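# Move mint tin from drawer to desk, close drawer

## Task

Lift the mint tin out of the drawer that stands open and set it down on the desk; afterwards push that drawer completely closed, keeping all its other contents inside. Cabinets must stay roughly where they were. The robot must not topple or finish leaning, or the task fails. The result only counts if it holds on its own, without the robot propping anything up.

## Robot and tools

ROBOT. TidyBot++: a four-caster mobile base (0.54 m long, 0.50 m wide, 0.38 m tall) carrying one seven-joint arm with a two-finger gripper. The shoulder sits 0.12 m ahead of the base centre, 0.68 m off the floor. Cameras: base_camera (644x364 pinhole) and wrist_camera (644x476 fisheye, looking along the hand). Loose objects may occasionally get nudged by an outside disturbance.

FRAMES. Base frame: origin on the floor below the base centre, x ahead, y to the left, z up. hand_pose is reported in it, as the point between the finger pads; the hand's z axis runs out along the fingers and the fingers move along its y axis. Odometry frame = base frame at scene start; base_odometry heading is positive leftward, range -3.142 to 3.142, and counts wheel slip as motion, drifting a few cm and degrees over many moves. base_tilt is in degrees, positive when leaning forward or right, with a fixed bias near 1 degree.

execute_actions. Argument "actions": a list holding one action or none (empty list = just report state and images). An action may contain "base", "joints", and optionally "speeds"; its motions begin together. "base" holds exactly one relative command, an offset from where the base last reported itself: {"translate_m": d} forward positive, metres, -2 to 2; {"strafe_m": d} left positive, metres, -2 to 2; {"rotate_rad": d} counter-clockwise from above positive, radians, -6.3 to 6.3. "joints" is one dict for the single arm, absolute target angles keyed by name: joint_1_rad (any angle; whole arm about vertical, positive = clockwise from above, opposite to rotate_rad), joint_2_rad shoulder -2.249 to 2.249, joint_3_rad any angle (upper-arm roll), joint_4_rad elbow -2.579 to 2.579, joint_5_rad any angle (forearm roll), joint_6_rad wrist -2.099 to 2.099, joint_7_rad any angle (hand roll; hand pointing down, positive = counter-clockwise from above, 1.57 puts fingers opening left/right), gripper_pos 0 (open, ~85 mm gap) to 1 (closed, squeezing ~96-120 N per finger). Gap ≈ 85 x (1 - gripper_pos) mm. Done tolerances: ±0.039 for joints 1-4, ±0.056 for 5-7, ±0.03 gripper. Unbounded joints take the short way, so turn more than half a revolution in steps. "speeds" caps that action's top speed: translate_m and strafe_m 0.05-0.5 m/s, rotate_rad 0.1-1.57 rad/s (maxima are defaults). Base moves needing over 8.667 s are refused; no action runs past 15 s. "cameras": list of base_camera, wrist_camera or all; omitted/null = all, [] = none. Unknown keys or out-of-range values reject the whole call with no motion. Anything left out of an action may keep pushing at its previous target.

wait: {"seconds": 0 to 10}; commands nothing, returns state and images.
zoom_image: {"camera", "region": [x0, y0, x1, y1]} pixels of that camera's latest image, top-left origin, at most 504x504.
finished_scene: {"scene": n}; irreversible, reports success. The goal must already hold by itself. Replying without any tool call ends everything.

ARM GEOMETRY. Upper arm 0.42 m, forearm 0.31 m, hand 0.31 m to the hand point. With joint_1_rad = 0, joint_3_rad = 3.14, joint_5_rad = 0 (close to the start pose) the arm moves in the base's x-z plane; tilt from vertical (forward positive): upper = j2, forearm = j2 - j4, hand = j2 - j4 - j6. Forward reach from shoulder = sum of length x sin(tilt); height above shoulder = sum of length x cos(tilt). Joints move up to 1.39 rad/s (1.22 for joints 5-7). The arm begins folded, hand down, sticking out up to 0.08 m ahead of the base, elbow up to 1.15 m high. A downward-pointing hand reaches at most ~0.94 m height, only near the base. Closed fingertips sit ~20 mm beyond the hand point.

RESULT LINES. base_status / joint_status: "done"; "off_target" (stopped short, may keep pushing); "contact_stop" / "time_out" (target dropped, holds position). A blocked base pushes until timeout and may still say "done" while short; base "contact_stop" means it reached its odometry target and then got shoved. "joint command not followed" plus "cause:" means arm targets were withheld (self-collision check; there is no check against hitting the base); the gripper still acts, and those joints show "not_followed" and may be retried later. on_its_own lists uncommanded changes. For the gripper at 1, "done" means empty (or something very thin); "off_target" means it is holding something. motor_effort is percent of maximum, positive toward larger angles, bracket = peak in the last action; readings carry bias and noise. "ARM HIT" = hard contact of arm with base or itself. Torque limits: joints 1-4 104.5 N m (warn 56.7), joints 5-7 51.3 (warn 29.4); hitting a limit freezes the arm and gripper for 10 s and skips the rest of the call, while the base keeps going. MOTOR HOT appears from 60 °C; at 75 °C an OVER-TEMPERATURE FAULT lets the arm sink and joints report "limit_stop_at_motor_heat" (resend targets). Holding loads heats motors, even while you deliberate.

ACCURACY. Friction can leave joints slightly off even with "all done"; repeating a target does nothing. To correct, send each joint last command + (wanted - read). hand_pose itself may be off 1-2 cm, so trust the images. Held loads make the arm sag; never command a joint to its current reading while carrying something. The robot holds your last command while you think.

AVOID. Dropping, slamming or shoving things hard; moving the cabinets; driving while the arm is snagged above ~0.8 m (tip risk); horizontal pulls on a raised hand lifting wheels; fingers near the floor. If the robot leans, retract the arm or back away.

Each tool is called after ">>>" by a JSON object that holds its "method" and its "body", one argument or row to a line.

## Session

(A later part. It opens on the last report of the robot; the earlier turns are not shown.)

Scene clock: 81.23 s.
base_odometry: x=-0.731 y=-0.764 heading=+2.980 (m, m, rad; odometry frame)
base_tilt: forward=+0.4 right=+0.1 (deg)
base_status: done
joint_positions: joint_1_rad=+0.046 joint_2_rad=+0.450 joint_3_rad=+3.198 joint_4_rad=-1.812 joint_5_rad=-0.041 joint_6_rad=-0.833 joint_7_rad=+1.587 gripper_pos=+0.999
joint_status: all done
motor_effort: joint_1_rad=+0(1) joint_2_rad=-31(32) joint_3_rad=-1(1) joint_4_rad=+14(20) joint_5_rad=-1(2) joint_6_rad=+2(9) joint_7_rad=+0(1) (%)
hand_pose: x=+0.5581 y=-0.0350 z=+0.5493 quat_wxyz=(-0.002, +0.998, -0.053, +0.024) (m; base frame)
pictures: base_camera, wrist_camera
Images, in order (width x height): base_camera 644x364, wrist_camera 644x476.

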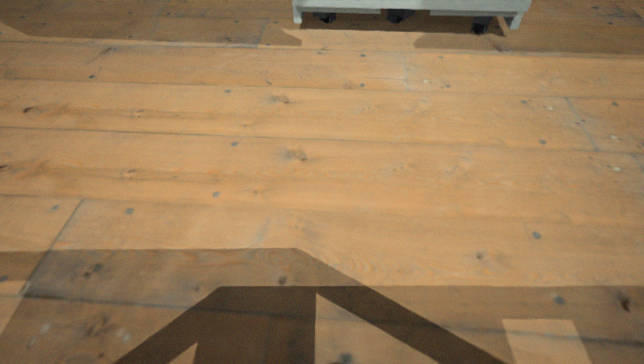

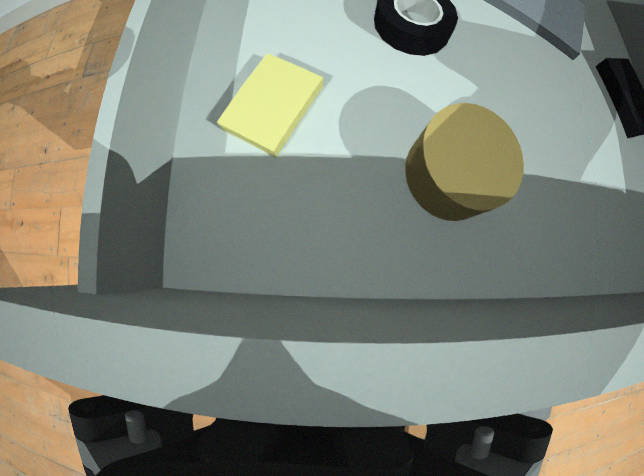

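Near the front. Push slowly.

>>> {"method": "execute_actions", "body": {
  "actions": [
    {"base":{"translate_m":0.4},"speeds":{"translate_m":0.12}}
  ]
}}

Scene clock: 85.23 s.
base_odometry: x=-1.125 y=-0.700 heading=+2.980 (m, m, rad; odometry frame)
base_tilt: forward=+0.4 right=+0.1 (deg)
base_status: done
joint_positions: joint_1_rad=+0.047 joint_2_rad=+0.414 joint_3_rad=+3.197 joint_4_rad=-1.871 joint_5_rad=-0.041 joint_6_rad=-0.947 joint_7_rad=+1.587 gripper_pos=+0.999
joint_status: not commanded
motor_effort: joint_1_rad=+0(3) joint_2_rad=-22(31) joint_3_rad=+0(2) joint_4_rad=+27(29) joint_5_rad=-2(1) joint_6_rad=+16(20) joint_7_rad=+1(1) (%)
hand_pose: x=+0.4974 y=-0.0282 z=+0.5509 quat_wxyz=(-0.007, +0.998, -0.054, -0.045) (m; base frame)
pictures: base_camera, wrist_camera
Images, in order (width x height): base_camera 644x364, wrist_camera 644x476.

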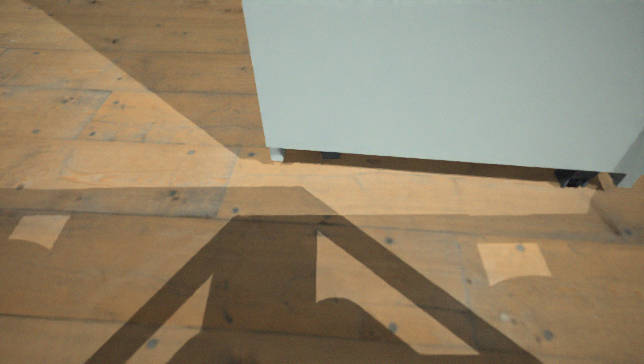

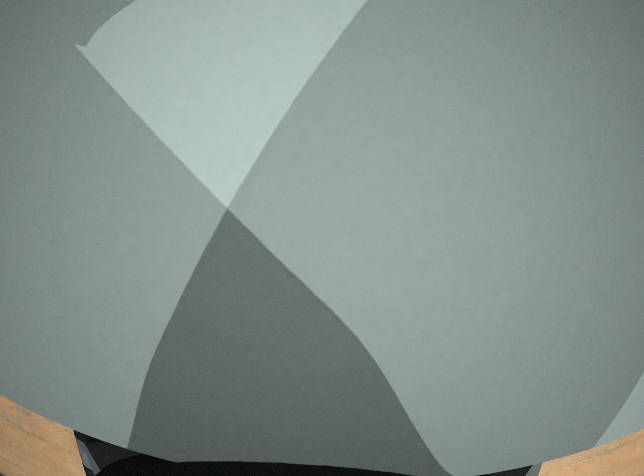

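Arm is loaded, so it appears shut. Back off and check.

>>> {"method": "execute_actions", "body": {
  "actions": [
    {"base":{"translate_m":-0.5},"joints":{"joint_2_rad":-0.34,"joint_4_rad":-2.54,"joint_6_rad":0.3}}
  ],
  "cameras": ["wrist_camera"]
}}

Scene clock: 87.90 s.
base_odometry: x=-0.632 y=-0.780 heading=+2.980 (m, m, rad; odometry frame)
base_tilt: forward=+0.3 right=+0.1 (deg)
base_status: done
joint_positions: joint_1_rad=+0.044 joint_2_rad=-0.343 joint_3_rad=+3.196 joint_4_rad=-2.529 joint_5_rad=-0.041 joint_6_rad=+0.267 joint_7_rad=+1.587 gripper_pos=+0.999
joint_status: all done
motor_effort: joint_1_rad=+1(3) joint_2_rad=-6(34) joint_3_rad=+0(2) joint_4_rad=+19(25) joint_5_rad=+0(2) joint_6_rad=+9(16) joint_7_rad=-1(1) (%)
hand_pose: x=+0.5254 y=-0.0430 z=+0.7904 quat_wxyz=(+0.018, +0.817, -0.057, +0.573) (m; base frame)
pictures: wrist_camera
Images, in order (width x height): wrist_camera 644x476.

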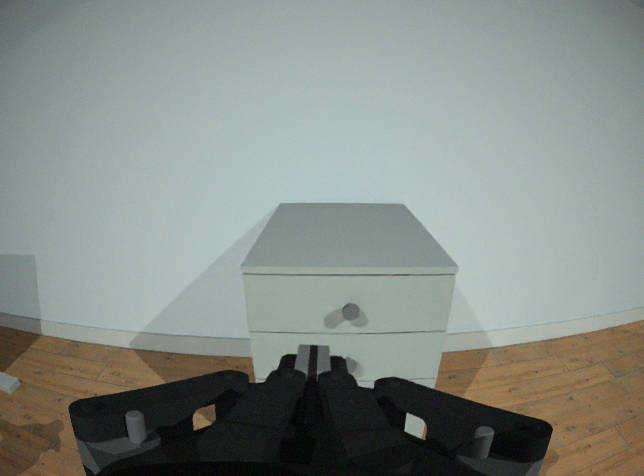

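Closed.

>>> {"method": "finished_scene", "body": {
  "scene": 1
}}

The scene is finished: the task was done.


## Next scene

The same job, from a new start.

>>> {"method": "execute_actions", "body": {
  "actions": [
    {"joints":{"joint_6_rad":0.3}}
  ],
  "cameras": ["wrist_camera"]
}}

Scene clock: 1.47 s.
base_odometry: x=+0.000 y=+0.000 heading=+0.000 (m, m, rad; odometry frame)
base_tilt: forward=+0.4 right=+0.0 (deg)
base_status: not commanded
joint_positions: joint_1_rad=-0.016 joint_2_rad=-0.315 joint_3_rad=+3.154 joint_4_rad=-2.517 joint_5_rad=-0.003 joint_6_rad=+0.289 joint_7_rad=+1.573 gripper_pos=+0.000
joint_status: all done
motor_effort: joint_1_rad=+0(0) joint_2_rad=-7(7) joint_3_rad=+0(1) joint_4_rad=+19(19) joint_5_rad=+0(0) joint_6_rad=+8(8) joint_7_rad=+0(1) (%)
hand_pose: x=+0.5359 y=+0.0027 z=+0.7921 quat_wxyz=(-0.003, +0.817, +0.001, +0.576) (m; base frame)
pictures: wrist_camera
Images, in order (width x height): wrist_camera 644x476.

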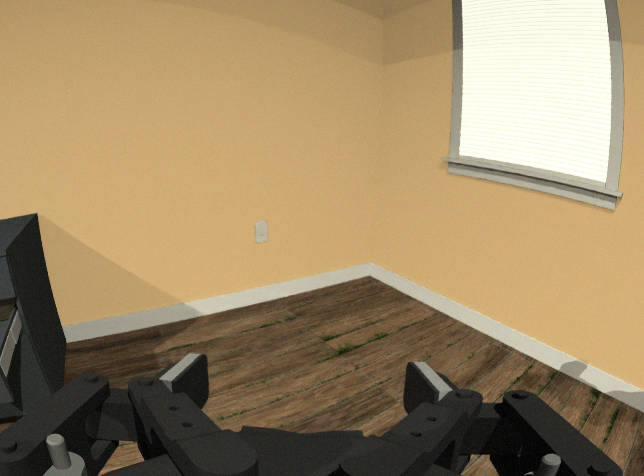

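>>> {"method": "execute_actions", "body": {
  "actions": [
    {"base":{"rotate_rad":1.0}}
  ],
  "cameras": ["wrist_camera"]
}}

Scene clock: 3.47 s.
base_odometry: x=+0.000 y=+0.000 heading=+0.999 (m, m, rad; odometry frame)
base_tilt: forward=+0.3 right=+0.0 (deg)
base_status: done
joint_positions: joint_1_rad=-0.016 joint_2_rad=-0.315 joint_3_rad=+3.153 joint_4_rad=-2.517 joint_5_rad=-0.003 joint_6_rad=+0.289 joint_7_rad=+1.573 gripper_pos=+0.000
joint_status: not commanded
motor_effort: joint_1_rad=+0(2) joint_2_rad=-7(8) joint_3_rad=+1(2) joint_4_rad=+18(18) joint_5_rad=+0(0) joint_6_rad=+9(9) joint_7_rad=+0(0) (%)
hand_pose: x=+0.5359 y=+0.0029 z=+0.7921 quat_wxyz=(-0.003, +0.817, +0.001, +0.576) (m; base frame)
pictures: wrist_camera
Images, in order (width x height): wrist_camera 644x476.

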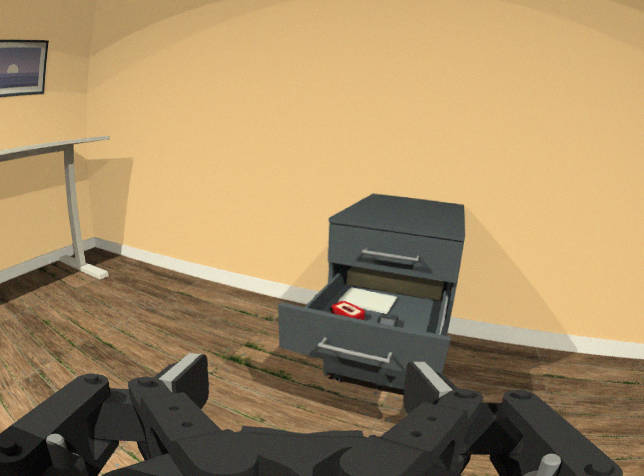

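>>> {"method": "execute_actions", "body": {
  "actions": [
    {"base":{"strafe_m":0.25}}
  ],
  "cameras": []
}}

>>> {"method": "execute_actions", "body": {
  "actions": [
    {"base":{"rotate_rad":-0.3}}
  ],
  "cameras": ["wrist_camera"]
}}

Scene clock: 5.40 s.
base_odometry: x=-0.210 y=+0.135 heading=+1.000 (m, m, rad; odometry frame)
base_tilt: forward=+0.3 right=+0.0 (deg)
base_status: done
joint_positions: joint_1_rad=-0.016 joint_2_rad=-0.315 joint_3_rad=+3.153 joint_4_rad=-2.517 joint_5_rad=-0.003 joint_6_rad=+0.289 joint_7_rad=+1.573 gripper_pos=+0.000
joint_status: not commanded
motor_effort: joint_1_rad=+0(1) joint_2_rad=-7(7) joint_3_rad=+0(2) joint_4_rad=+19(19) joint_5_rad=+0(1) joint_6_rad=+8(9) joint_7_rad=+0(0) (%)
hand_pose: x=+0.5359 y=+0.0030 z=+0.7921 quat_wxyz=(-0.003, +0.817, +0.001, +0.576) (m; base frame)
pictures: none
No camera images: the call's "cameras" was empty. Leave "cameras" out to get every camera's image.

Scene clock: 6.57 s.
base_odometry: x=-0.211 y=+0.135 heading=+0.701 (m, m, rad; odometry frame)
base_tilt: forward=+0.3 right=+0.0 (deg)
base_status: done
joint_positions: joint_1_rad=-0.016 joint_2_rad=-0.315 joint_3_rad=+3.153 joint_4_rad=-2.517 joint_5_rad=-0.003 joint_6_rad=+0.289 joint_7_rad=+1.573 gripper_pos=+0.000
joint_status: not commanded
motor_effort: joint_1_rad=+1(2) joint_2_rad=-7(7) joint_3_rad=+0(2) joint_4_rad=+19(18) joint_5_rad=-1(1) joint_6_rad=+8(9) joint_7_rad=+0(1) (%)
hand_pose: x=+0.5359 y=+0.0029 z=+0.7921 quat_wxyz=(-0.003, +0.817, +0.001, +0.576) (m; base frame)
pictures: wrist_camera
Images, in order (width x height): wrist_camera 644x476.

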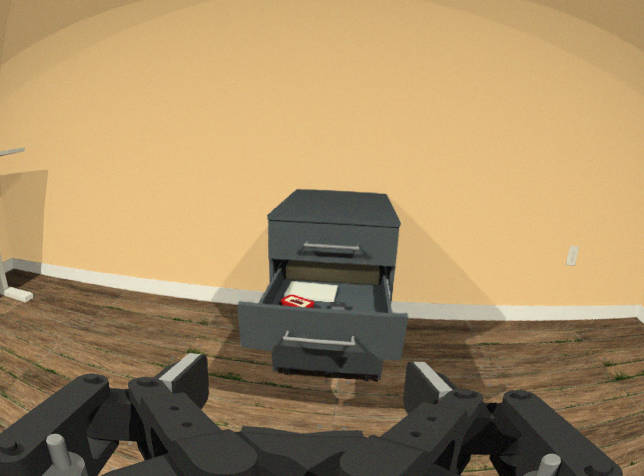

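>>> {"method": "execute_actions", "body": {
  "actions": [
    {"base":{"translate_m":0.65},"joints":{"joint_2_rad":0.3,"joint_4_rad":-1.6,"joint_6_rad":-1.24}}
  ]
}}

Scene clock: 12.13 s.
base_odometry: x=+0.287 y=+0.554 heading=+0.700 (m, m, rad; odometry frame)
base_tilt: forward=+0.2 right=+0.0 (deg)
base_status: done
joint_positions: joint_1_rad=-0.016 joint_2_rad=+0.297 joint_3_rad=+3.153 joint_4_rad=-1.611 joint_5_rad=-0.003 joint_6_rad=-1.210 joint_7_rad=+1.573 gripper_pos=+0.000
joint_status: all done
motor_effort: joint_1_rad=+1(1) joint_2_rad=-29(29) joint_3_rad=+0(1) joint_4_rad=+16(20) joint_5_rad=-1(1) joint_6_rad=+1(9) joint_7_rad=-1(1) (%)
hand_pose: x=+0.5465 y=+0.0043 z=+0.6691 quat_wxyz=(+0.000, +1.000, +0.003, +0.012) (m; base frame)
pictures: base_camera, wrist_camera
Images, in order (width x height): base_camera 644x364, wrist_camera 644x476.

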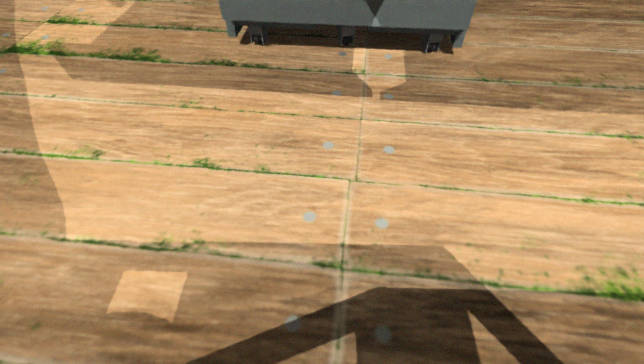

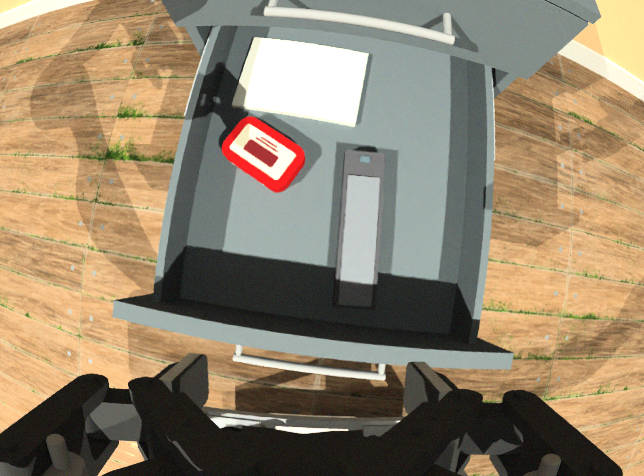

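>>> {"method": "execute_actions", "body": {
  "actions": [
    {"base":{"translate_m":0.1},"joints":{"joint_7_rad":2.53}}
  ],
  "cameras": []
}}

>>> {"method": "execute_actions", "body": {
  "actions": [
    {"base":{"strafe_m":0.07},"joints":{"joint_2_rad":0.68,"joint_4_rad":-1.585,"joint_6_rad":-0.85}}
  ],
  "cameras": ["wrist_camera"]
}}

Scene clock: 14.00 s.
base_odometry: x=+0.364 y=+0.618 heading=+0.699 (m, m, rad; odometry frame)
base_tilt: forward=+0.3 right=+0.0 (deg)
base_status: done
joint_positions: joint_1_rad=-0.016 joint_2_rad=+0.301 joint_3_rad=+3.153 joint_4_rad=-1.609 joint_5_rad=-0.003 joint_6_rad=-1.213 joint_7_rad=+2.512 gripper_pos=+0.000
joint_status: all done
motor_effort: joint_1_rad=+0(2) joint_2_rad=-28(31) joint_3_rad=+0(1) joint_4_rad=+15(17) joint_5_rad=-1(0) joint_6_rad=+1(2) joint_7_rad=+0(0) (%)
hand_pose: x=+0.5462 y=+0.0043 z=+0.6680 quat_wxyz=(+0.005, +0.890, +0.455, +0.008) (m; base frame)
pictures: none
No camera images: the call's "cameras" was empty. Leave "cameras" out to get every camera's image.

Scene clock: 15.53 s.
base_odometry: x=+0.319 y=+0.672 heading=+0.699 (m, m, rad; odometry frame)
base_tilt: forward=+0.3 right=+0.0 (deg)
base_status: done
joint_positions: joint_1_rad=-0.021 joint_2_rad=+0.682 joint_3_rad=+3.152 joint_4_rad=-1.599 joint_5_rad=-0.003 joint_6_rad=-0.879 joint_7_rad=+2.512 gripper_pos=+0.000
joint_status: all done
motor_effort: joint_1_rad=+0(3) joint_2_rad=-39(41) joint_3_rad=-1(3) joint_4_rad=+13(15) joint_5_rad=-1(2) joint_6_rad=+1(1) joint_7_rad=-1(1) (%)
hand_pose: x=+0.6167 y=+0.0069 z=+0.4920 quat_wxyz=(-0.002, +0.889, +0.458, -0.009) (m; base frame)
pictures: wrist_camera
Images, in order (width x height): wrist_camera 644x476.

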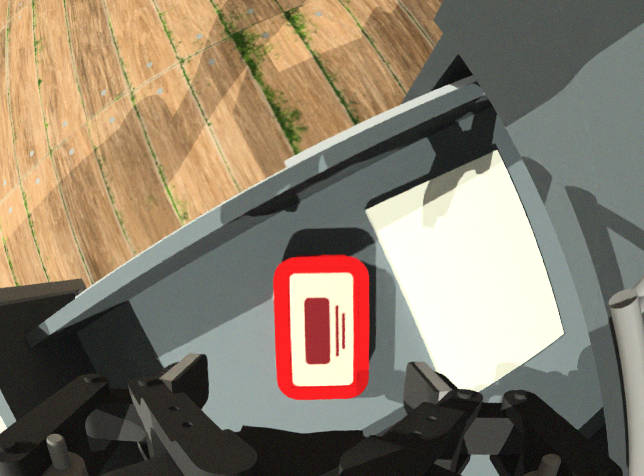

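>>> {"method": "execute_actions", "body": {
  "actions": [
    {"joints":{"joint_2_rad":0.85,"joint_4_rad":-1.65,"joint_6_rad":-0.61}}
  ],
  "cameras": ["wrist_camera"]
}}

Scene clock: 17.03 s.
base_odometry: x=+0.319 y=+0.672 heading=+0.699 (m, m, rad; odometry frame)
base_tilt: forward=+0.3 right=+0.0 (deg)
base_status: not commanded
joint_positions: joint_1_rad=-0.021 joint_2_rad=+0.854 joint_3_rad=+3.152 joint_4_rad=-1.642 joint_5_rad=-0.003 joint_6_rad=-0.640 joint_7_rad=+2.512 gripper_pos=+0.000
joint_status: all done
motor_effort: joint_1_rad=+1(1) joint_2_rad=-41(44) joint_3_rad=-1(1) joint_4_rad=+10(14) joint_5_rad=+0(1) joint_6_rad=+1(1) joint_7_rad=-1(0) (%)
hand_pose: x=+0.6269 y=+0.0065 z=+0.3956 quat_wxyz=(+0.004, +0.889, +0.458, +0.001) (m; base frame)
pictures: wrist_camera
Images, in order (width x height): wrist_camera 644x476.

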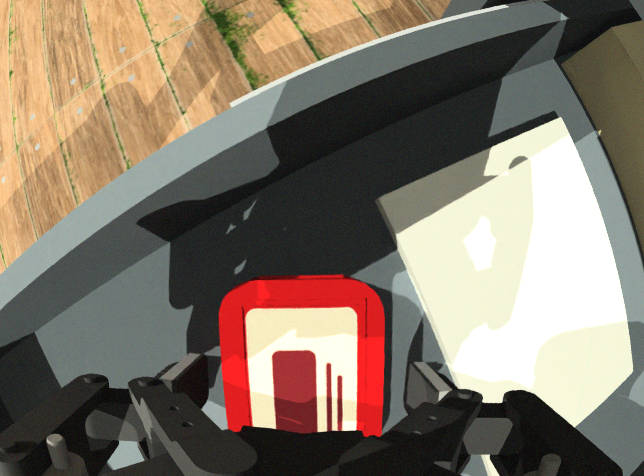

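Between fingers, same size as at the previous grasp. Close.

>>> {"method": "execute_actions", "body": {
  "actions": [
    {"joints":{"gripper_pos":1}}
  ],
  "cameras": []
}}

Scene clock: 18.83 s.
base_odometry: x=+0.319 y=+0.672 heading=+0.699 (m, m, rad; odometry frame)
base_tilt: forward=+0.4 right=+0.1 (deg)
base_status: not commanded
joint_positions: joint_1_rad=-0.021 joint_2_rad=+0.839 joint_3_rad=+3.150 joint_4_rad=-1.645 joint_5_rad=-0.003 joint_6_rad=-0.639 joint_7_rad=+2.512 gripper_pos=+0.361
joint_status: gripper_pos off_target (ended at +0.361, target +1.000)
motor_effort: joint_1_rad=+1(4) joint_2_rad=-38(43) joint_3_rad=-1(4) joint_4_rad=+10(13) joint_5_rad=+0(1) joint_6_rad=+1(7) joint_7_rad=-1(0) (%)
hand_pose: x=+0.6301 y=+0.0080 z=+0.4028 quat_wxyz=(+0.006, +0.888, +0.459, +0.007) (m; base frame)
pictures: none
No camera images: the call's "cameras" was empty. Leave "cameras" out to get every camera's image.

Lift straight up first, then to carry pose.

>>> {"method": "execute_actions", "body": {
  "actions": [
    {"joints":{"joint_2_rad":0.55,"joint_4_rad":-1.5,"joint_6_rad":-1.05}}
  ],
  "cameras": []
}}

>>> {"method": "execute_actions", "body": {
  "actions": [
    {"joints":{"joint_2_rad":0.1,"joint_4_rad":-1.27,"joint_6_rad":-1.75,"joint_7_rad":1.57}}
  ],
  "cameras": []
}}

>>> {"method": "execute_actions", "body": {
  "actions": [
    {"base":{"translate_m":-0.5}}
  ],
  "cameras": []
}}

>>> {"method": "execute_actions", "body": {
  "actions": [
    {"base":{"rotate_rad":1.2},"joints":{"joint_6_rad":-0.6}}
  ],
  "cameras": ["wrist_camera"]
}}

Scene clock: 20.67 s.
base_odometry: x=+0.319 y=+0.672 heading=+0.699 (m, m, rad; odometry frame)
base_tilt: forward=+0.3 right=+0.1 (deg)
base_status: not commanded
joint_positions: joint_1_rad=-0.021 joint_2_rad=+0.550 joint_3_rad=+3.150 joint_4_rad=-1.509 joint_5_rad=-0.003 joint_6_rad=-1.022 joint_7_rad=+2.512 gripper_pos=+0.361
joint_status: all done
motor_effort: joint_1_rad=+1(1) joint_2_rad=-37(45) joint_3_rad=-1(1) joint_4_rad=+16(16) joint_5_rad=+0(1) joint_6_rad=+1(2) joint_7_rad=+0(0) (%)
hand_pose: x=+0.6352 y=+0.0088 z=+0.5821 quat_wxyz=(+0.014, +0.888, +0.459, +0.026) (m; base frame)
pictures: none
No camera images: the call's "cameras" was empty. Leave "cameras" out to get every camera's image.

Scene clock: 22.47 s.
base_odometry: x=+0.319 y=+0.672 heading=+0.699 (m, m, rad; odometry frame)
base_tilt: forward=+0.4 right=+0.1 (deg)
base_status: not commanded
joint_positions: joint_1_rad=-0.021 joint_2_rad=+0.099 joint_3_rad=+3.150 joint_4_rad=-1.284 joint_5_rad=-0.003 joint_6_rad=-1.725 joint_7_rad=+1.603 gripper_pos=+0.361
joint_status: all done
motor_effort: joint_1_rad=+0(1) joint_2_rad=-21(39) joint_3_rad=+0(0) joint_4_rad=+16(16) joint_5_rad=-1(0) joint_6_rad=+1(2) joint_7_rad=-1(1) (%)
hand_pose: x=+0.4799 y=+0.0069 z=+0.8481 quat_wxyz=(-0.001, +1.000, +0.023, +0.017) (m; base frame)
pictures: none
No camera images: the call's "cameras" was empty. Leave "cameras" out to get every camera's image.

Scene clock: 24.77 s.
base_odometry: x=-0.064 y=+0.350 heading=+0.699 (m, m, rad; odometry frame)
base_tilt: forward=+0.3 right=+0.1 (deg)
base_status: done
joint_positions: joint_1_rad=-0.021 joint_2_rad=+0.097 joint_3_rad=+3.150 joint_4_rad=-1.283 joint_5_rad=-0.003 joint_6_rad=-1.726 joint_7_rad=+1.603 gripper_pos=+0.361
joint_status: not commanded
motor_effort: joint_1_rad=+0(1) joint_2_rad=-21(25) joint_3_rad=-1(1) joint_4_rad=+16(18) joint_5_rad=+0(1) joint_6_rad=+1(2) joint_7_rad=+0(1) (%)
hand_pose: x=+0.4794 y=+0.0069 z=+0.8492 quat_wxyz=(-0.001, +1.000, +0.022, +0.018) (m; base frame)
pictures: none
No camera images: the call's "cameras" was empty. Leave "cameras" out to get every camera's image.

Scene clock: 27.00 s.
base_odometry: x=-0.064 y=+0.350 heading=+1.898 (m, m, rad; odometry frame)
base_tilt: forward=+0.3 right=+0.1 (deg)
base_status: done
joint_positions: joint_1_rad=-0.023 joint_2_rad=+0.107 joint_3_rad=+3.147 joint_4_rad=-1.279 joint_5_rad=-0.003 joint_6_rad=-0.612 joint_7_rad=+1.603 gripper_pos=+0.361
joint_status: all done
motor_effort: joint_1_rad=+0(4) joint_2_rad=-28(31) joint_3_rad=-1(3) joint_4_rad=+21(22) joint_5_rad=+0(2) joint_6_rad=+9(9) joint_7_rad=-1(0) (%)
hand_pose: x=+0.7562 y=+0.0135 z=+1.0284 quat_wxyz=(+0.003, +0.841, +0.021, +0.541) (m; base frame)
pictures: wrist_camera
Images, in order (width x height): wrist_camera 644x476.

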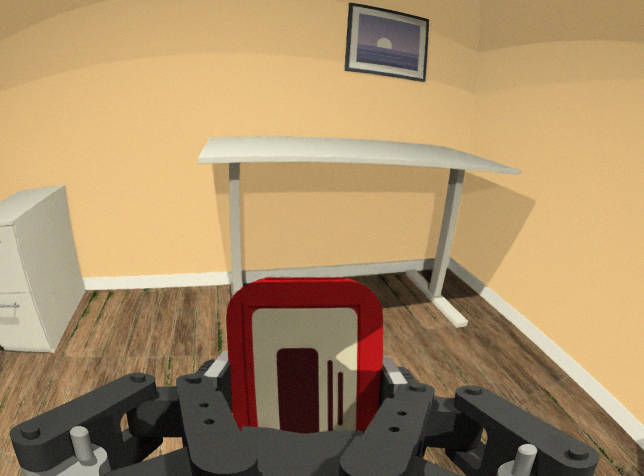

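>>> {"method": "execute_actions", "body": {
  "actions": [
    {"base":{"translate_m":0.8},"joints":{"joint_2_rad":-0.34,"joint_4_rad":-2.54,"joint_6_rad":0.63}}
  ]
}}

Scene clock: 30.50 s.
base_odometry: x=-0.322 y=+1.108 heading=+1.899 (m, m, rad; odometry frame)
base_tilt: forward=+0.3 right=+0.0 (deg)
base_status: done
joint_positions: joint_1_rad=-0.023 joint_2_rad=-0.322 joint_3_rad=+3.147 joint_4_rad=-2.530 joint_5_rad=-0.003 joint_6_rad=+0.595 joint_7_rad=+1.603 gripper_pos=+0.361
joint_status: all done
motor_effort: joint_1_rad=+0(0) joint_2_rad=-8(27) joint_3_rad=+0(1) joint_4_rad=+20(25) joint_5_rad=+0(0) joint_6_rad=+10(10) joint_7_rad=-1(1) (%)
hand_pose: x=+0.5495 y=+0.0083 z=+0.8804 quat_wxyz=(+0.004, +0.722, +0.016, +0.692) (m; base frame)
pictures: base_camera, wrist_camera
Images, in order (width x height): base_camera 644x364, wrist_camera 644x476.

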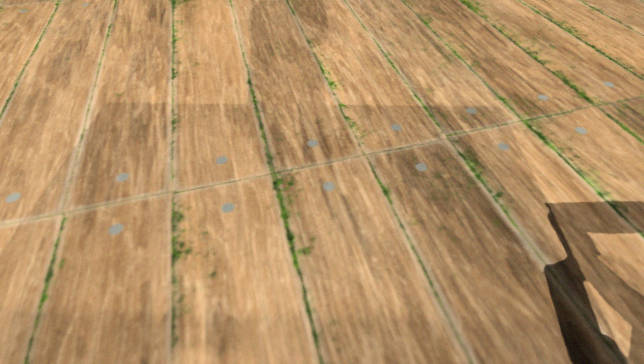

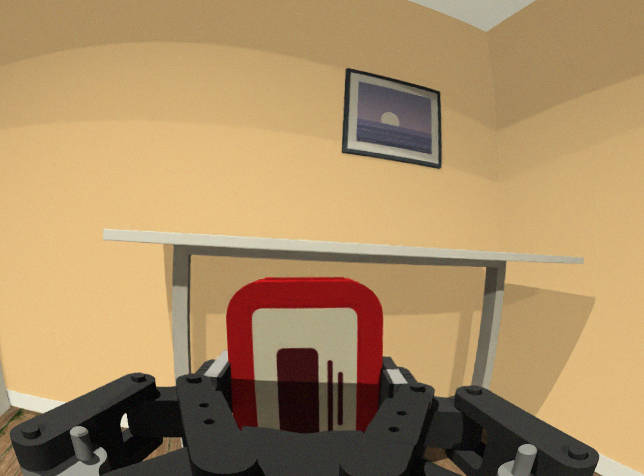

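>>> {"method": "execute_actions", "body": {
  "actions": [
    {"base":{"translate_m":0.8},"joints":{"joint_2_rad":0.1,"joint_4_rad":-1.01,"joint_6_rad":-1.47}}
  ]
}}

Scene clock: 33.80 s.
TORQUE WARNING: joint_6_rad reached its warning level (29.4 N m).
base_odometry: x=-0.580 y=+1.865 heading=+1.899 (m, m, rad; odometry frame)
base_tilt: forward=+0.4 right=+0.1 (deg)
base_status: done
joint_positions: joint_1_rad=-0.016 joint_2_rad=+0.096 joint_3_rad=+3.153 joint_4_rad=-1.025 joint_5_rad=+0.001 joint_6_rad=-1.442 joint_7_rad=+1.603 gripper_pos=+0.361
joint_status: all done
motor_effort: joint_1_rad=+1(4) joint_2_rad=-23(44) joint_3_rad=-1(5) joint_4_rad=+18(68) joint_5_rad=-1(7) joint_6_rad=+6(84) joint_7_rad=+0(8) (%)
hand_pose: x=+0.6130 y=+0.0038 z=+0.9766 quat_wxyz=(+0.005, +0.958, +0.018, +0.285) (m; base frame)
pictures: base_camera, wrist_camera
Images, in order (width x height): base_camera 644x364, wrist_camera 644x476.

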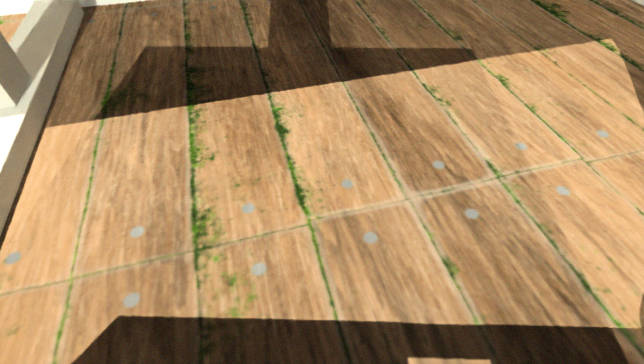

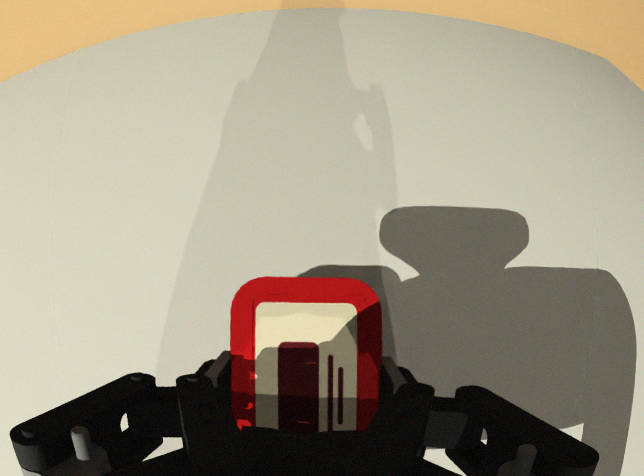

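>>> {"method": "execute_actions", "body": {
  "actions": [
    {"joints":{"joint_2_rad":0.16}}
  ],
  "cameras": []
}}

Scene clock: 34.83 s.
base_odometry: x=-0.580 y=+1.865 heading=+1.899 (m, m, rad; odometry frame)
base_tilt: forward=+0.4 right=+0.1 (deg)
base_status: not commanded
joint_positions: joint_1_rad=-0.016 joint_2_rad=+0.118 joint_3_rad=+3.153 joint_4_rad=-1.005 joint_5_rad=+0.001 joint_6_rad=-1.442 joint_7_rad=+1.603 gripper_pos=+0.361
joint_status: joint_2_rad off_target (ended at +0.118, target +0.160)
motor_effort: joint_1_rad=+0(0) joint_2_rad=-18(23) joint_3_rad=+0(0) joint_4_rad=+14(19) joint_5_rad=-1(0) joint_6_rad=+5(6) joint_7_rad=+0(0) (%)
hand_pose: x=+0.6218 y=+0.0039 z=+0.9752 quat_wxyz=(+0.005, +0.958, +0.018, +0.285) (m; base frame)
pictures: none
No camera images: the call's "cameras" was empty. Leave "cameras" out to get every camera's image.

Already touching. Release.

>>> {"method": "execute_actions", "body": {
  "actions": [
    {"joints":{"gripper_pos":0,"joint_2_rad":0.1}}
  ],
  "cameras": ["wrist_camera"]
}}

Scene clock: 36.17 s.
base_odometry: x=-0.580 y=+1.865 heading=+1.899 (m, m, rad; odometry frame)
base_tilt: forward=+0.3 right=+0.0 (deg)
base_status: not commanded
joint_positions: joint_1_rad=-0.016 joint_2_rad=+0.113 joint_3_rad=+3.153 joint_4_rad=-1.008 joint_5_rad=+0.001 joint_6_rad=-1.442 joint_7_rad=+1.603 gripper_pos=+0.000
joint_status: all done
motor_effort: joint_1_rad=+1(0) joint_2_rad=-23(25) joint_3_rad=+0(0) joint_4_rad=+18(18) joint_5_rad=-1(0) joint_6_rad=+5(6) joint_7_rad=-1(0) (%)
hand_pose: x=+0.6198 y=+0.0039 z=+0.9763 quat_wxyz=(+0.005, +0.958, +0.018, +0.286) (m; base frame)
pictures: wrist_camera
Images, in order (width x height): wrist_camera 644x476.

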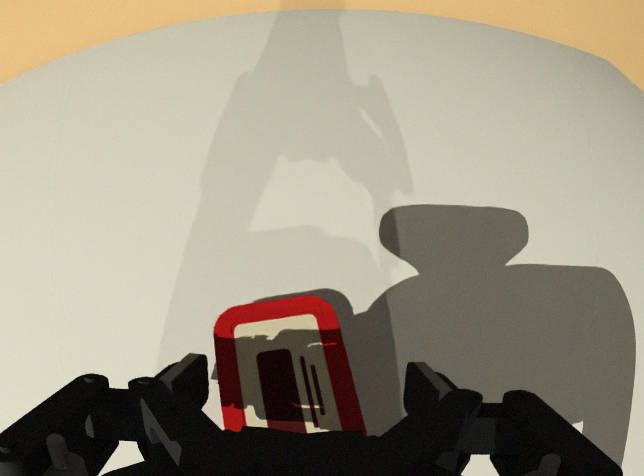

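Lift away (raise by tilting shoulder back) and back off.

>>> {"method": "execute_actions", "body": {
  "actions": [
    {"joints":{"joint_2_rad":-0.1}}
  ],
  "cameras": []
}}

>>> {"method": "execute_actions", "body": {
  "actions": [
    {"base":{"translate_m":-0.7}}
  ],
  "cameras": ["wrist_camera"]
}}

Scene clock: 37.93 s.
base_odometry: x=-0.580 y=+1.865 heading=+1.899 (m, m, rad; odometry frame)
base_tilt: forward=+0.3 right=+0.0 (deg)
base_status: not commanded
joint_positions: joint_1_rad=-0.016 joint_2_rad=-0.107 joint_3_rad=+3.153 joint_4_rad=-1.008 joint_5_rad=+0.001 joint_6_rad=-1.442 joint_7_rad=+1.603 gripper_pos=+0.000
joint_status: all done
motor_effort: joint_1_rad=+0(0) joint_2_rad=-13(26) joint_3_rad=+0(0) joint_4_rad=+16(18) joint_5_rad=-1(0) joint_6_rad=+7(7) joint_7_rad=+0(1) (%)
hand_pose: x=+0.5438 y=+0.0026 z=+1.0781 quat_wxyz=(+0.005, +0.921, +0.017, +0.389) (m; base frame)
pictures: none
No camera images: the call's "cameras" was empty. Leave "cameras" out to get every camera's image.

Scene clock: 40.73 s.
base_odometry: x=-0.354 y=+1.202 heading=+1.899 (m, m, rad; odometry frame)
base_tilt: forward=+0.3 right=+0.1 (deg)
base_status: done
joint_positions: joint_1_rad=-0.016 joint_2_rad=-0.102 joint_3_rad=+3.153 joint_4_rad=-1.008 joint_5_rad=+0.001 joint_6_rad=-1.443 joint_7_rad=+1.603 gripper_pos=+0.000
joint_status: not commanded
motor_effort: joint_1_rad=+1(2) joint_2_rad=-14(17) joint_3_rad=+1(2) joint_4_rad=+17(18) joint_5_rad=-1(0) joint_6_rad=+7(7) joint_7_rad=-1(1) (%)
hand_pose: x=+0.5454 y=+0.0026 z=+1.0757 quat_wxyz=(+0.005, +0.922, +0.017, +0.386) (m; base frame)
pictures: wrist_camera
Images, in order (width x height): wrist_camera 644x476.

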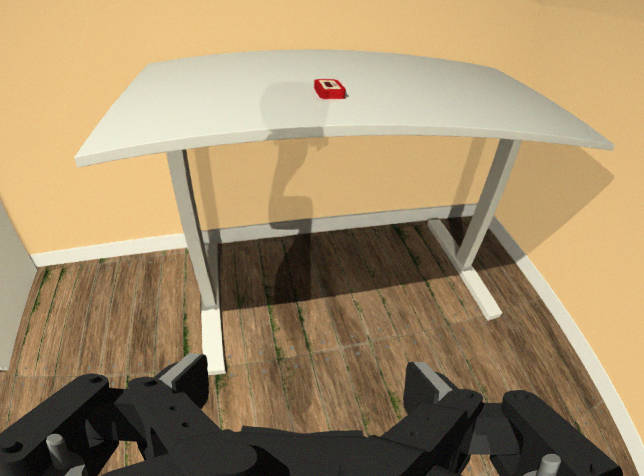

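>>> {"method": "execute_actions", "body": {
  "actions": [
    {"base":{"rotate_rad":-3.336},"joints":{"joint_2_rad":-0.34,"joint_4_rad":-2.54,"joint_6_rad":0.3}}
  ],
  "cameras": []
}}

>>> {"method": "execute_actions", "body": {
  "actions": [
    {"base":{"translate_m":1.077}}
  ],
  "cameras": []
}}

>>> {"method": "execute_actions", "body": {
  "actions": [
    {"base":{"rotate_rad":2.137}}
  ],
  "cameras": ["wrist_camera"]
}}

Scene clock: 44.37 s.
base_odometry: x=-0.354 y=+1.202 heading=-1.436 (m, m, rad; odometry frame)
base_tilt: forward=+0.4 right=+0.1 (deg)
base_status: done
joint_positions: joint_1_rad=-0.016 joint_2_rad=-0.323 joint_3_rad=+3.153 joint_4_rad=-2.526 joint_5_rad=+0.001 joint_6_rad=+0.270 joint_7_rad=+1.603 gripper_pos=+0.000
joint_status: all done
motor_effort: joint_1_rad=+0(2) joint_2_rad=-6(19) joint_3_rad=+0(3) joint_4_rad=+18(21) joint_5_rad=+0(1) joint_6_rad=+9(8) joint_7_rad=-1(0) (%)
hand_pose: x=+0.5304 y=+0.0034 z=+0.7851 quat_wxyz=(+0.006, +0.823, +0.015, +0.568) (m; base frame)
pictures: none
No camera images: the call's "cameras" was empty. Leave "cameras" out to get every camera's image.

Scene clock: 47.87 s.
base_odometry: x=-0.211 y=+0.135 heading=-1.437 (m, m, rad; odometry frame)
base_tilt: forward=+0.3 right=+0.0 (deg)
base_status: done
joint_positions: joint_1_rad=-0.016 joint_2_rad=-0.333 joint_3_rad=+3.153 joint_4_rad=-2.528 joint_5_rad=+0.001 joint_6_rad=+0.271 joint_7_rad=+1.603 gripper_pos=+0.000
joint_status: not commanded
motor_effort: joint_1_rad=+0(0) joint_2_rad=-6(9) joint_3_rad=+0(0) joint_4_rad=+19(20) joint_5_rad=-1(1) joint_6_rad=+8(9) joint_7_rad=-1(0) (%)
hand_pose: x=+0.5287 y=+0.0034 z=+0.7877 quat_wxyz=(+0.006, +0.820, +0.015, +0.572) (m; base frame)
pictures: none
No camera images: the call's "cameras" was empty. Leave "cameras" out to get every camera's image.

Scene clock: 50.50 s.
base_odometry: x=-0.211 y=+0.135 heading=+0.699 (m, m, rad; odometry frame)
base_tilt: forward=+0.3 right=+0.0 (deg)
base_status: done
joint_positions: joint_1_rad=-0.016 joint_2_rad=-0.333 joint_3_rad=+3.153 joint_4_rad=-2.529 joint_5_rad=+0.001 joint_6_rad=+0.272 joint_7_rad=+1.603 gripper_pos=+0.000
joint_status: not commanded
motor_effort: joint_1_rad=+1(1) joint_2_rad=-6(7) joint_3_rad=+0(2) joint_4_rad=+18(19) joint_5_rad=-1(1) joint_6_rad=+9(9) joint_7_rad=+0(1) (%)
hand_pose: x=+0.5287 y=+0.0033 z=+0.7878 quat_wxyz=(+0.006, +0.820, +0.015, +0.572) (m; base frame)
pictures: wrist_camera
Images, in order (width x height): wrist_camera 644x476.

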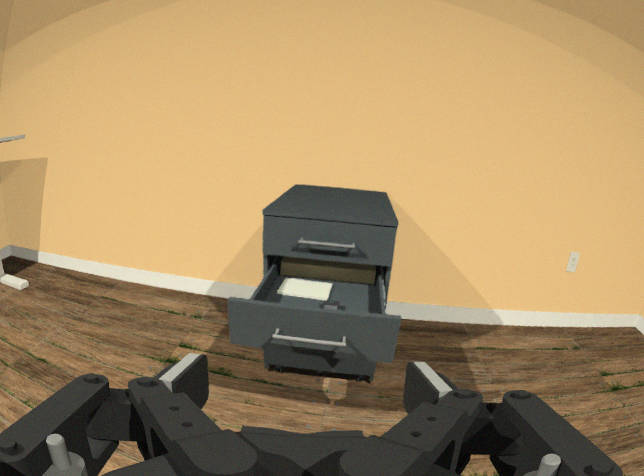

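>>> {"method": "execute_actions", "body": {
  "actions": [
    {"base":{"translate_m":0.42},"joints":{"joint_2_rad":0.85,"joint_4_rad":-1.65,"joint_6_rad":-0.61,"gripper_pos":1}}
  ]
}}

Scene clock: 53.17 s.
base_odometry: x=+0.110 y=+0.406 heading=+0.700 (m, m, rad; odometry frame)
base_tilt: forward=+0.4 right=+0.0 (deg)
base_status: done
joint_positions: joint_1_rad=-0.016 joint_2_rad=+0.844 joint_3_rad=+3.153 joint_4_rad=-1.666 joint_5_rad=+0.001 joint_6_rad=-0.581 joint_7_rad=+1.603 gripper_pos=+0.999
joint_status: all done
motor_effort: joint_1_rad=+1(1) joint_2_rad=-41(42) joint_3_rad=-1(1) joint_4_rad=+10(19) joint_5_rad=+0(2) joint_6_rad=+1(9) joint_7_rad=+0(1) (%)
hand_pose: x=+0.6352 y=+0.0032 z=+0.3969 quat_wxyz=(+0.005, +0.999, +0.021, +0.026) (m; base frame)
pictures: base_camera, wrist_camera
Images, in order (width x height): base_camera 644x364, wrist_camera 644x476.

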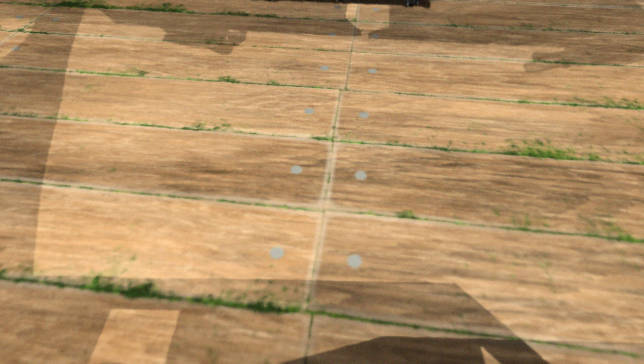

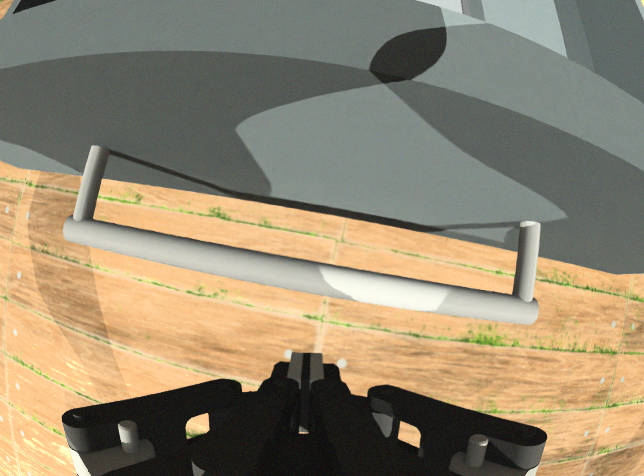

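>>> {"method": "execute_actions", "body": {
  "actions": [
    {"joints":{"joint_2_rad":0.95,"joint_4_rad":-1.62,"joint_6_rad":-0.55}}
  ],
  "cameras": []
}}

>>> {"method": "execute_actions", "body": {
  "actions": [
    {"base":{"translate_m":0.45},"speeds":{"translate_m":0.12}}
  ]
}}

Scene clock: 54.53 s.
base_odometry: x=+0.110 y=+0.406 heading=+0.700 (m, m, rad; odometry frame)
base_tilt: forward=+0.3 right=+0.1 (deg)
base_status: not commanded
joint_positions: joint_1_rad=-0.016 joint_2_rad=+0.950 joint_3_rad=+3.153 joint_4_rad=-1.632 joint_5_rad=+0.001 joint_6_rad=-0.580 joint_7_rad=+1.603 gripper_pos=+0.999
joint_status: all done
motor_effort: joint_1_rad=+0(0) joint_2_rad=-42(44) joint_3_rad=-1(1) joint_4_rad=+9(9) joint_5_rad=-1(0) joint_6_rad=+1(2) joint_7_rad=+0(1) (%)
hand_pose: x=+0.6215 y=+0.0029 z=+0.3488 quat_wxyz=(+0.005, +1.000, +0.022, -0.011) (m; base frame)
pictures: none
No camera images: the call's "cameras" was empty. Leave "cameras" out to get every camera's image.

Scene clock: 61.93 s.
base_odometry: x=+0.452 y=+0.693 heading=+0.701 (m, m, rad; odometry frame)
base_tilt: forward=+0.3 right=+0.0 (deg)
base_status: translate_m time_out (by the wheels' count: +0.447 of +0.450)
joint_positions: joint_1_rad=-0.041 joint_2_rad=+0.969 joint_3_rad=+3.131 joint_4_rad=-1.850 joint_5_rad=+0.001 joint_6_rad=-0.619 joint_7_rad=+1.587 gripper_pos=+0.999
joint_status: not commanded
motor_effort: joint_1_rad=+6(10) joint_2_rad=-39(48) joint_3_rad=+5(8) joint_4_rad=+47(54) joint_5_rad=-4(5) joint_6_rad=+10(17) joint_7_rad=+0(3) (%)
hand_pose: x=+0.4741 y=+0.0209 z=+0.3243 quat_wxyz=(-0.002, +0.989, +0.032, -0.147) (m; base frame)
pictures: base_camera, wrist_camera
Images, in order (width x height): base_camera 644x364, wrist_camera 644x476.

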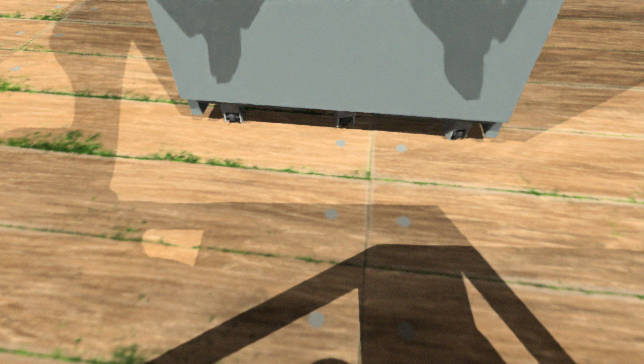

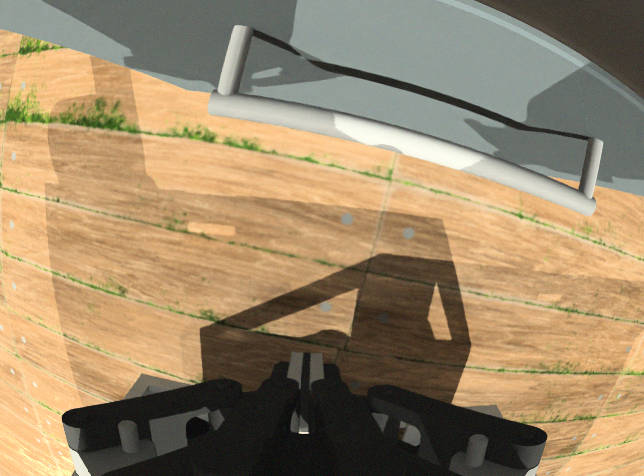

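>>> {"method": "execute_actions", "body": {
  "actions": [
    {"base":{"translate_m":-0.5},"joints":{"joint_2_rad":-0.34,"joint_4_rad":-2.54,"joint_6_rad":0.3}}
  ],
  "cameras": ["wrist_camera"]
}}

Scene clock: 64.67 s.
TORQUE WARNING: joint_2_rad reached its warning level (56.7 N m).
base_odometry: x=+0.070 y=+0.370 heading=+0.702 (m, m, rad; odometry frame)
base_tilt: forward=+0.3 right=+0.1 (deg)
base_status: done
joint_positions: joint_1_rad=-0.021 joint_2_rad=-0.338 joint_3_rad=+3.157 joint_4_rad=-2.529 joint_5_rad=+0.001 joint_6_rad=+0.270 joint_7_rad=+1.587 gripper_pos=+0.999
joint_status: all done
motor_effort: joint_1_rad=+0(8) joint_2_rad=-6(108) joint_3_rad=+0(6) joint_4_rad=+18(45) joint_5_rad=-1(4) joint_6_rad=+9(10) joint_7_rad=-1(1) (%)
hand_pose: x=+0.5280 y=+0.0036 z=+0.7894 quat_wxyz=(+0.001, +0.819, +0.009, +0.573) (m; base frame)
pictures: wrist_camera
Images, in order (width x height): wrist_camera 644x476.

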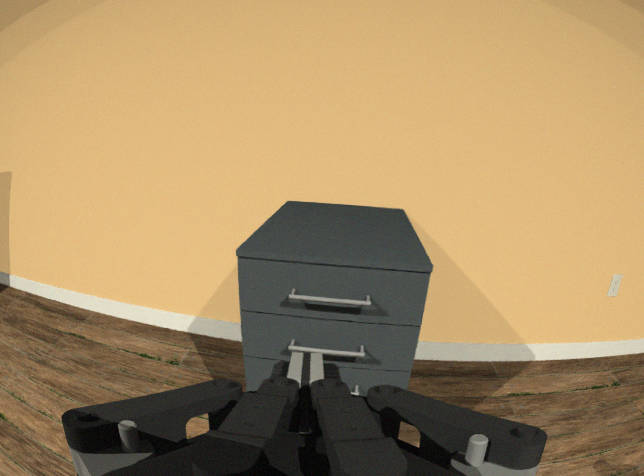

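Looks flush.

>>> {"method": "finished_scene", "body": {
  "scene": 2
}}

The scene is finished: the task was done.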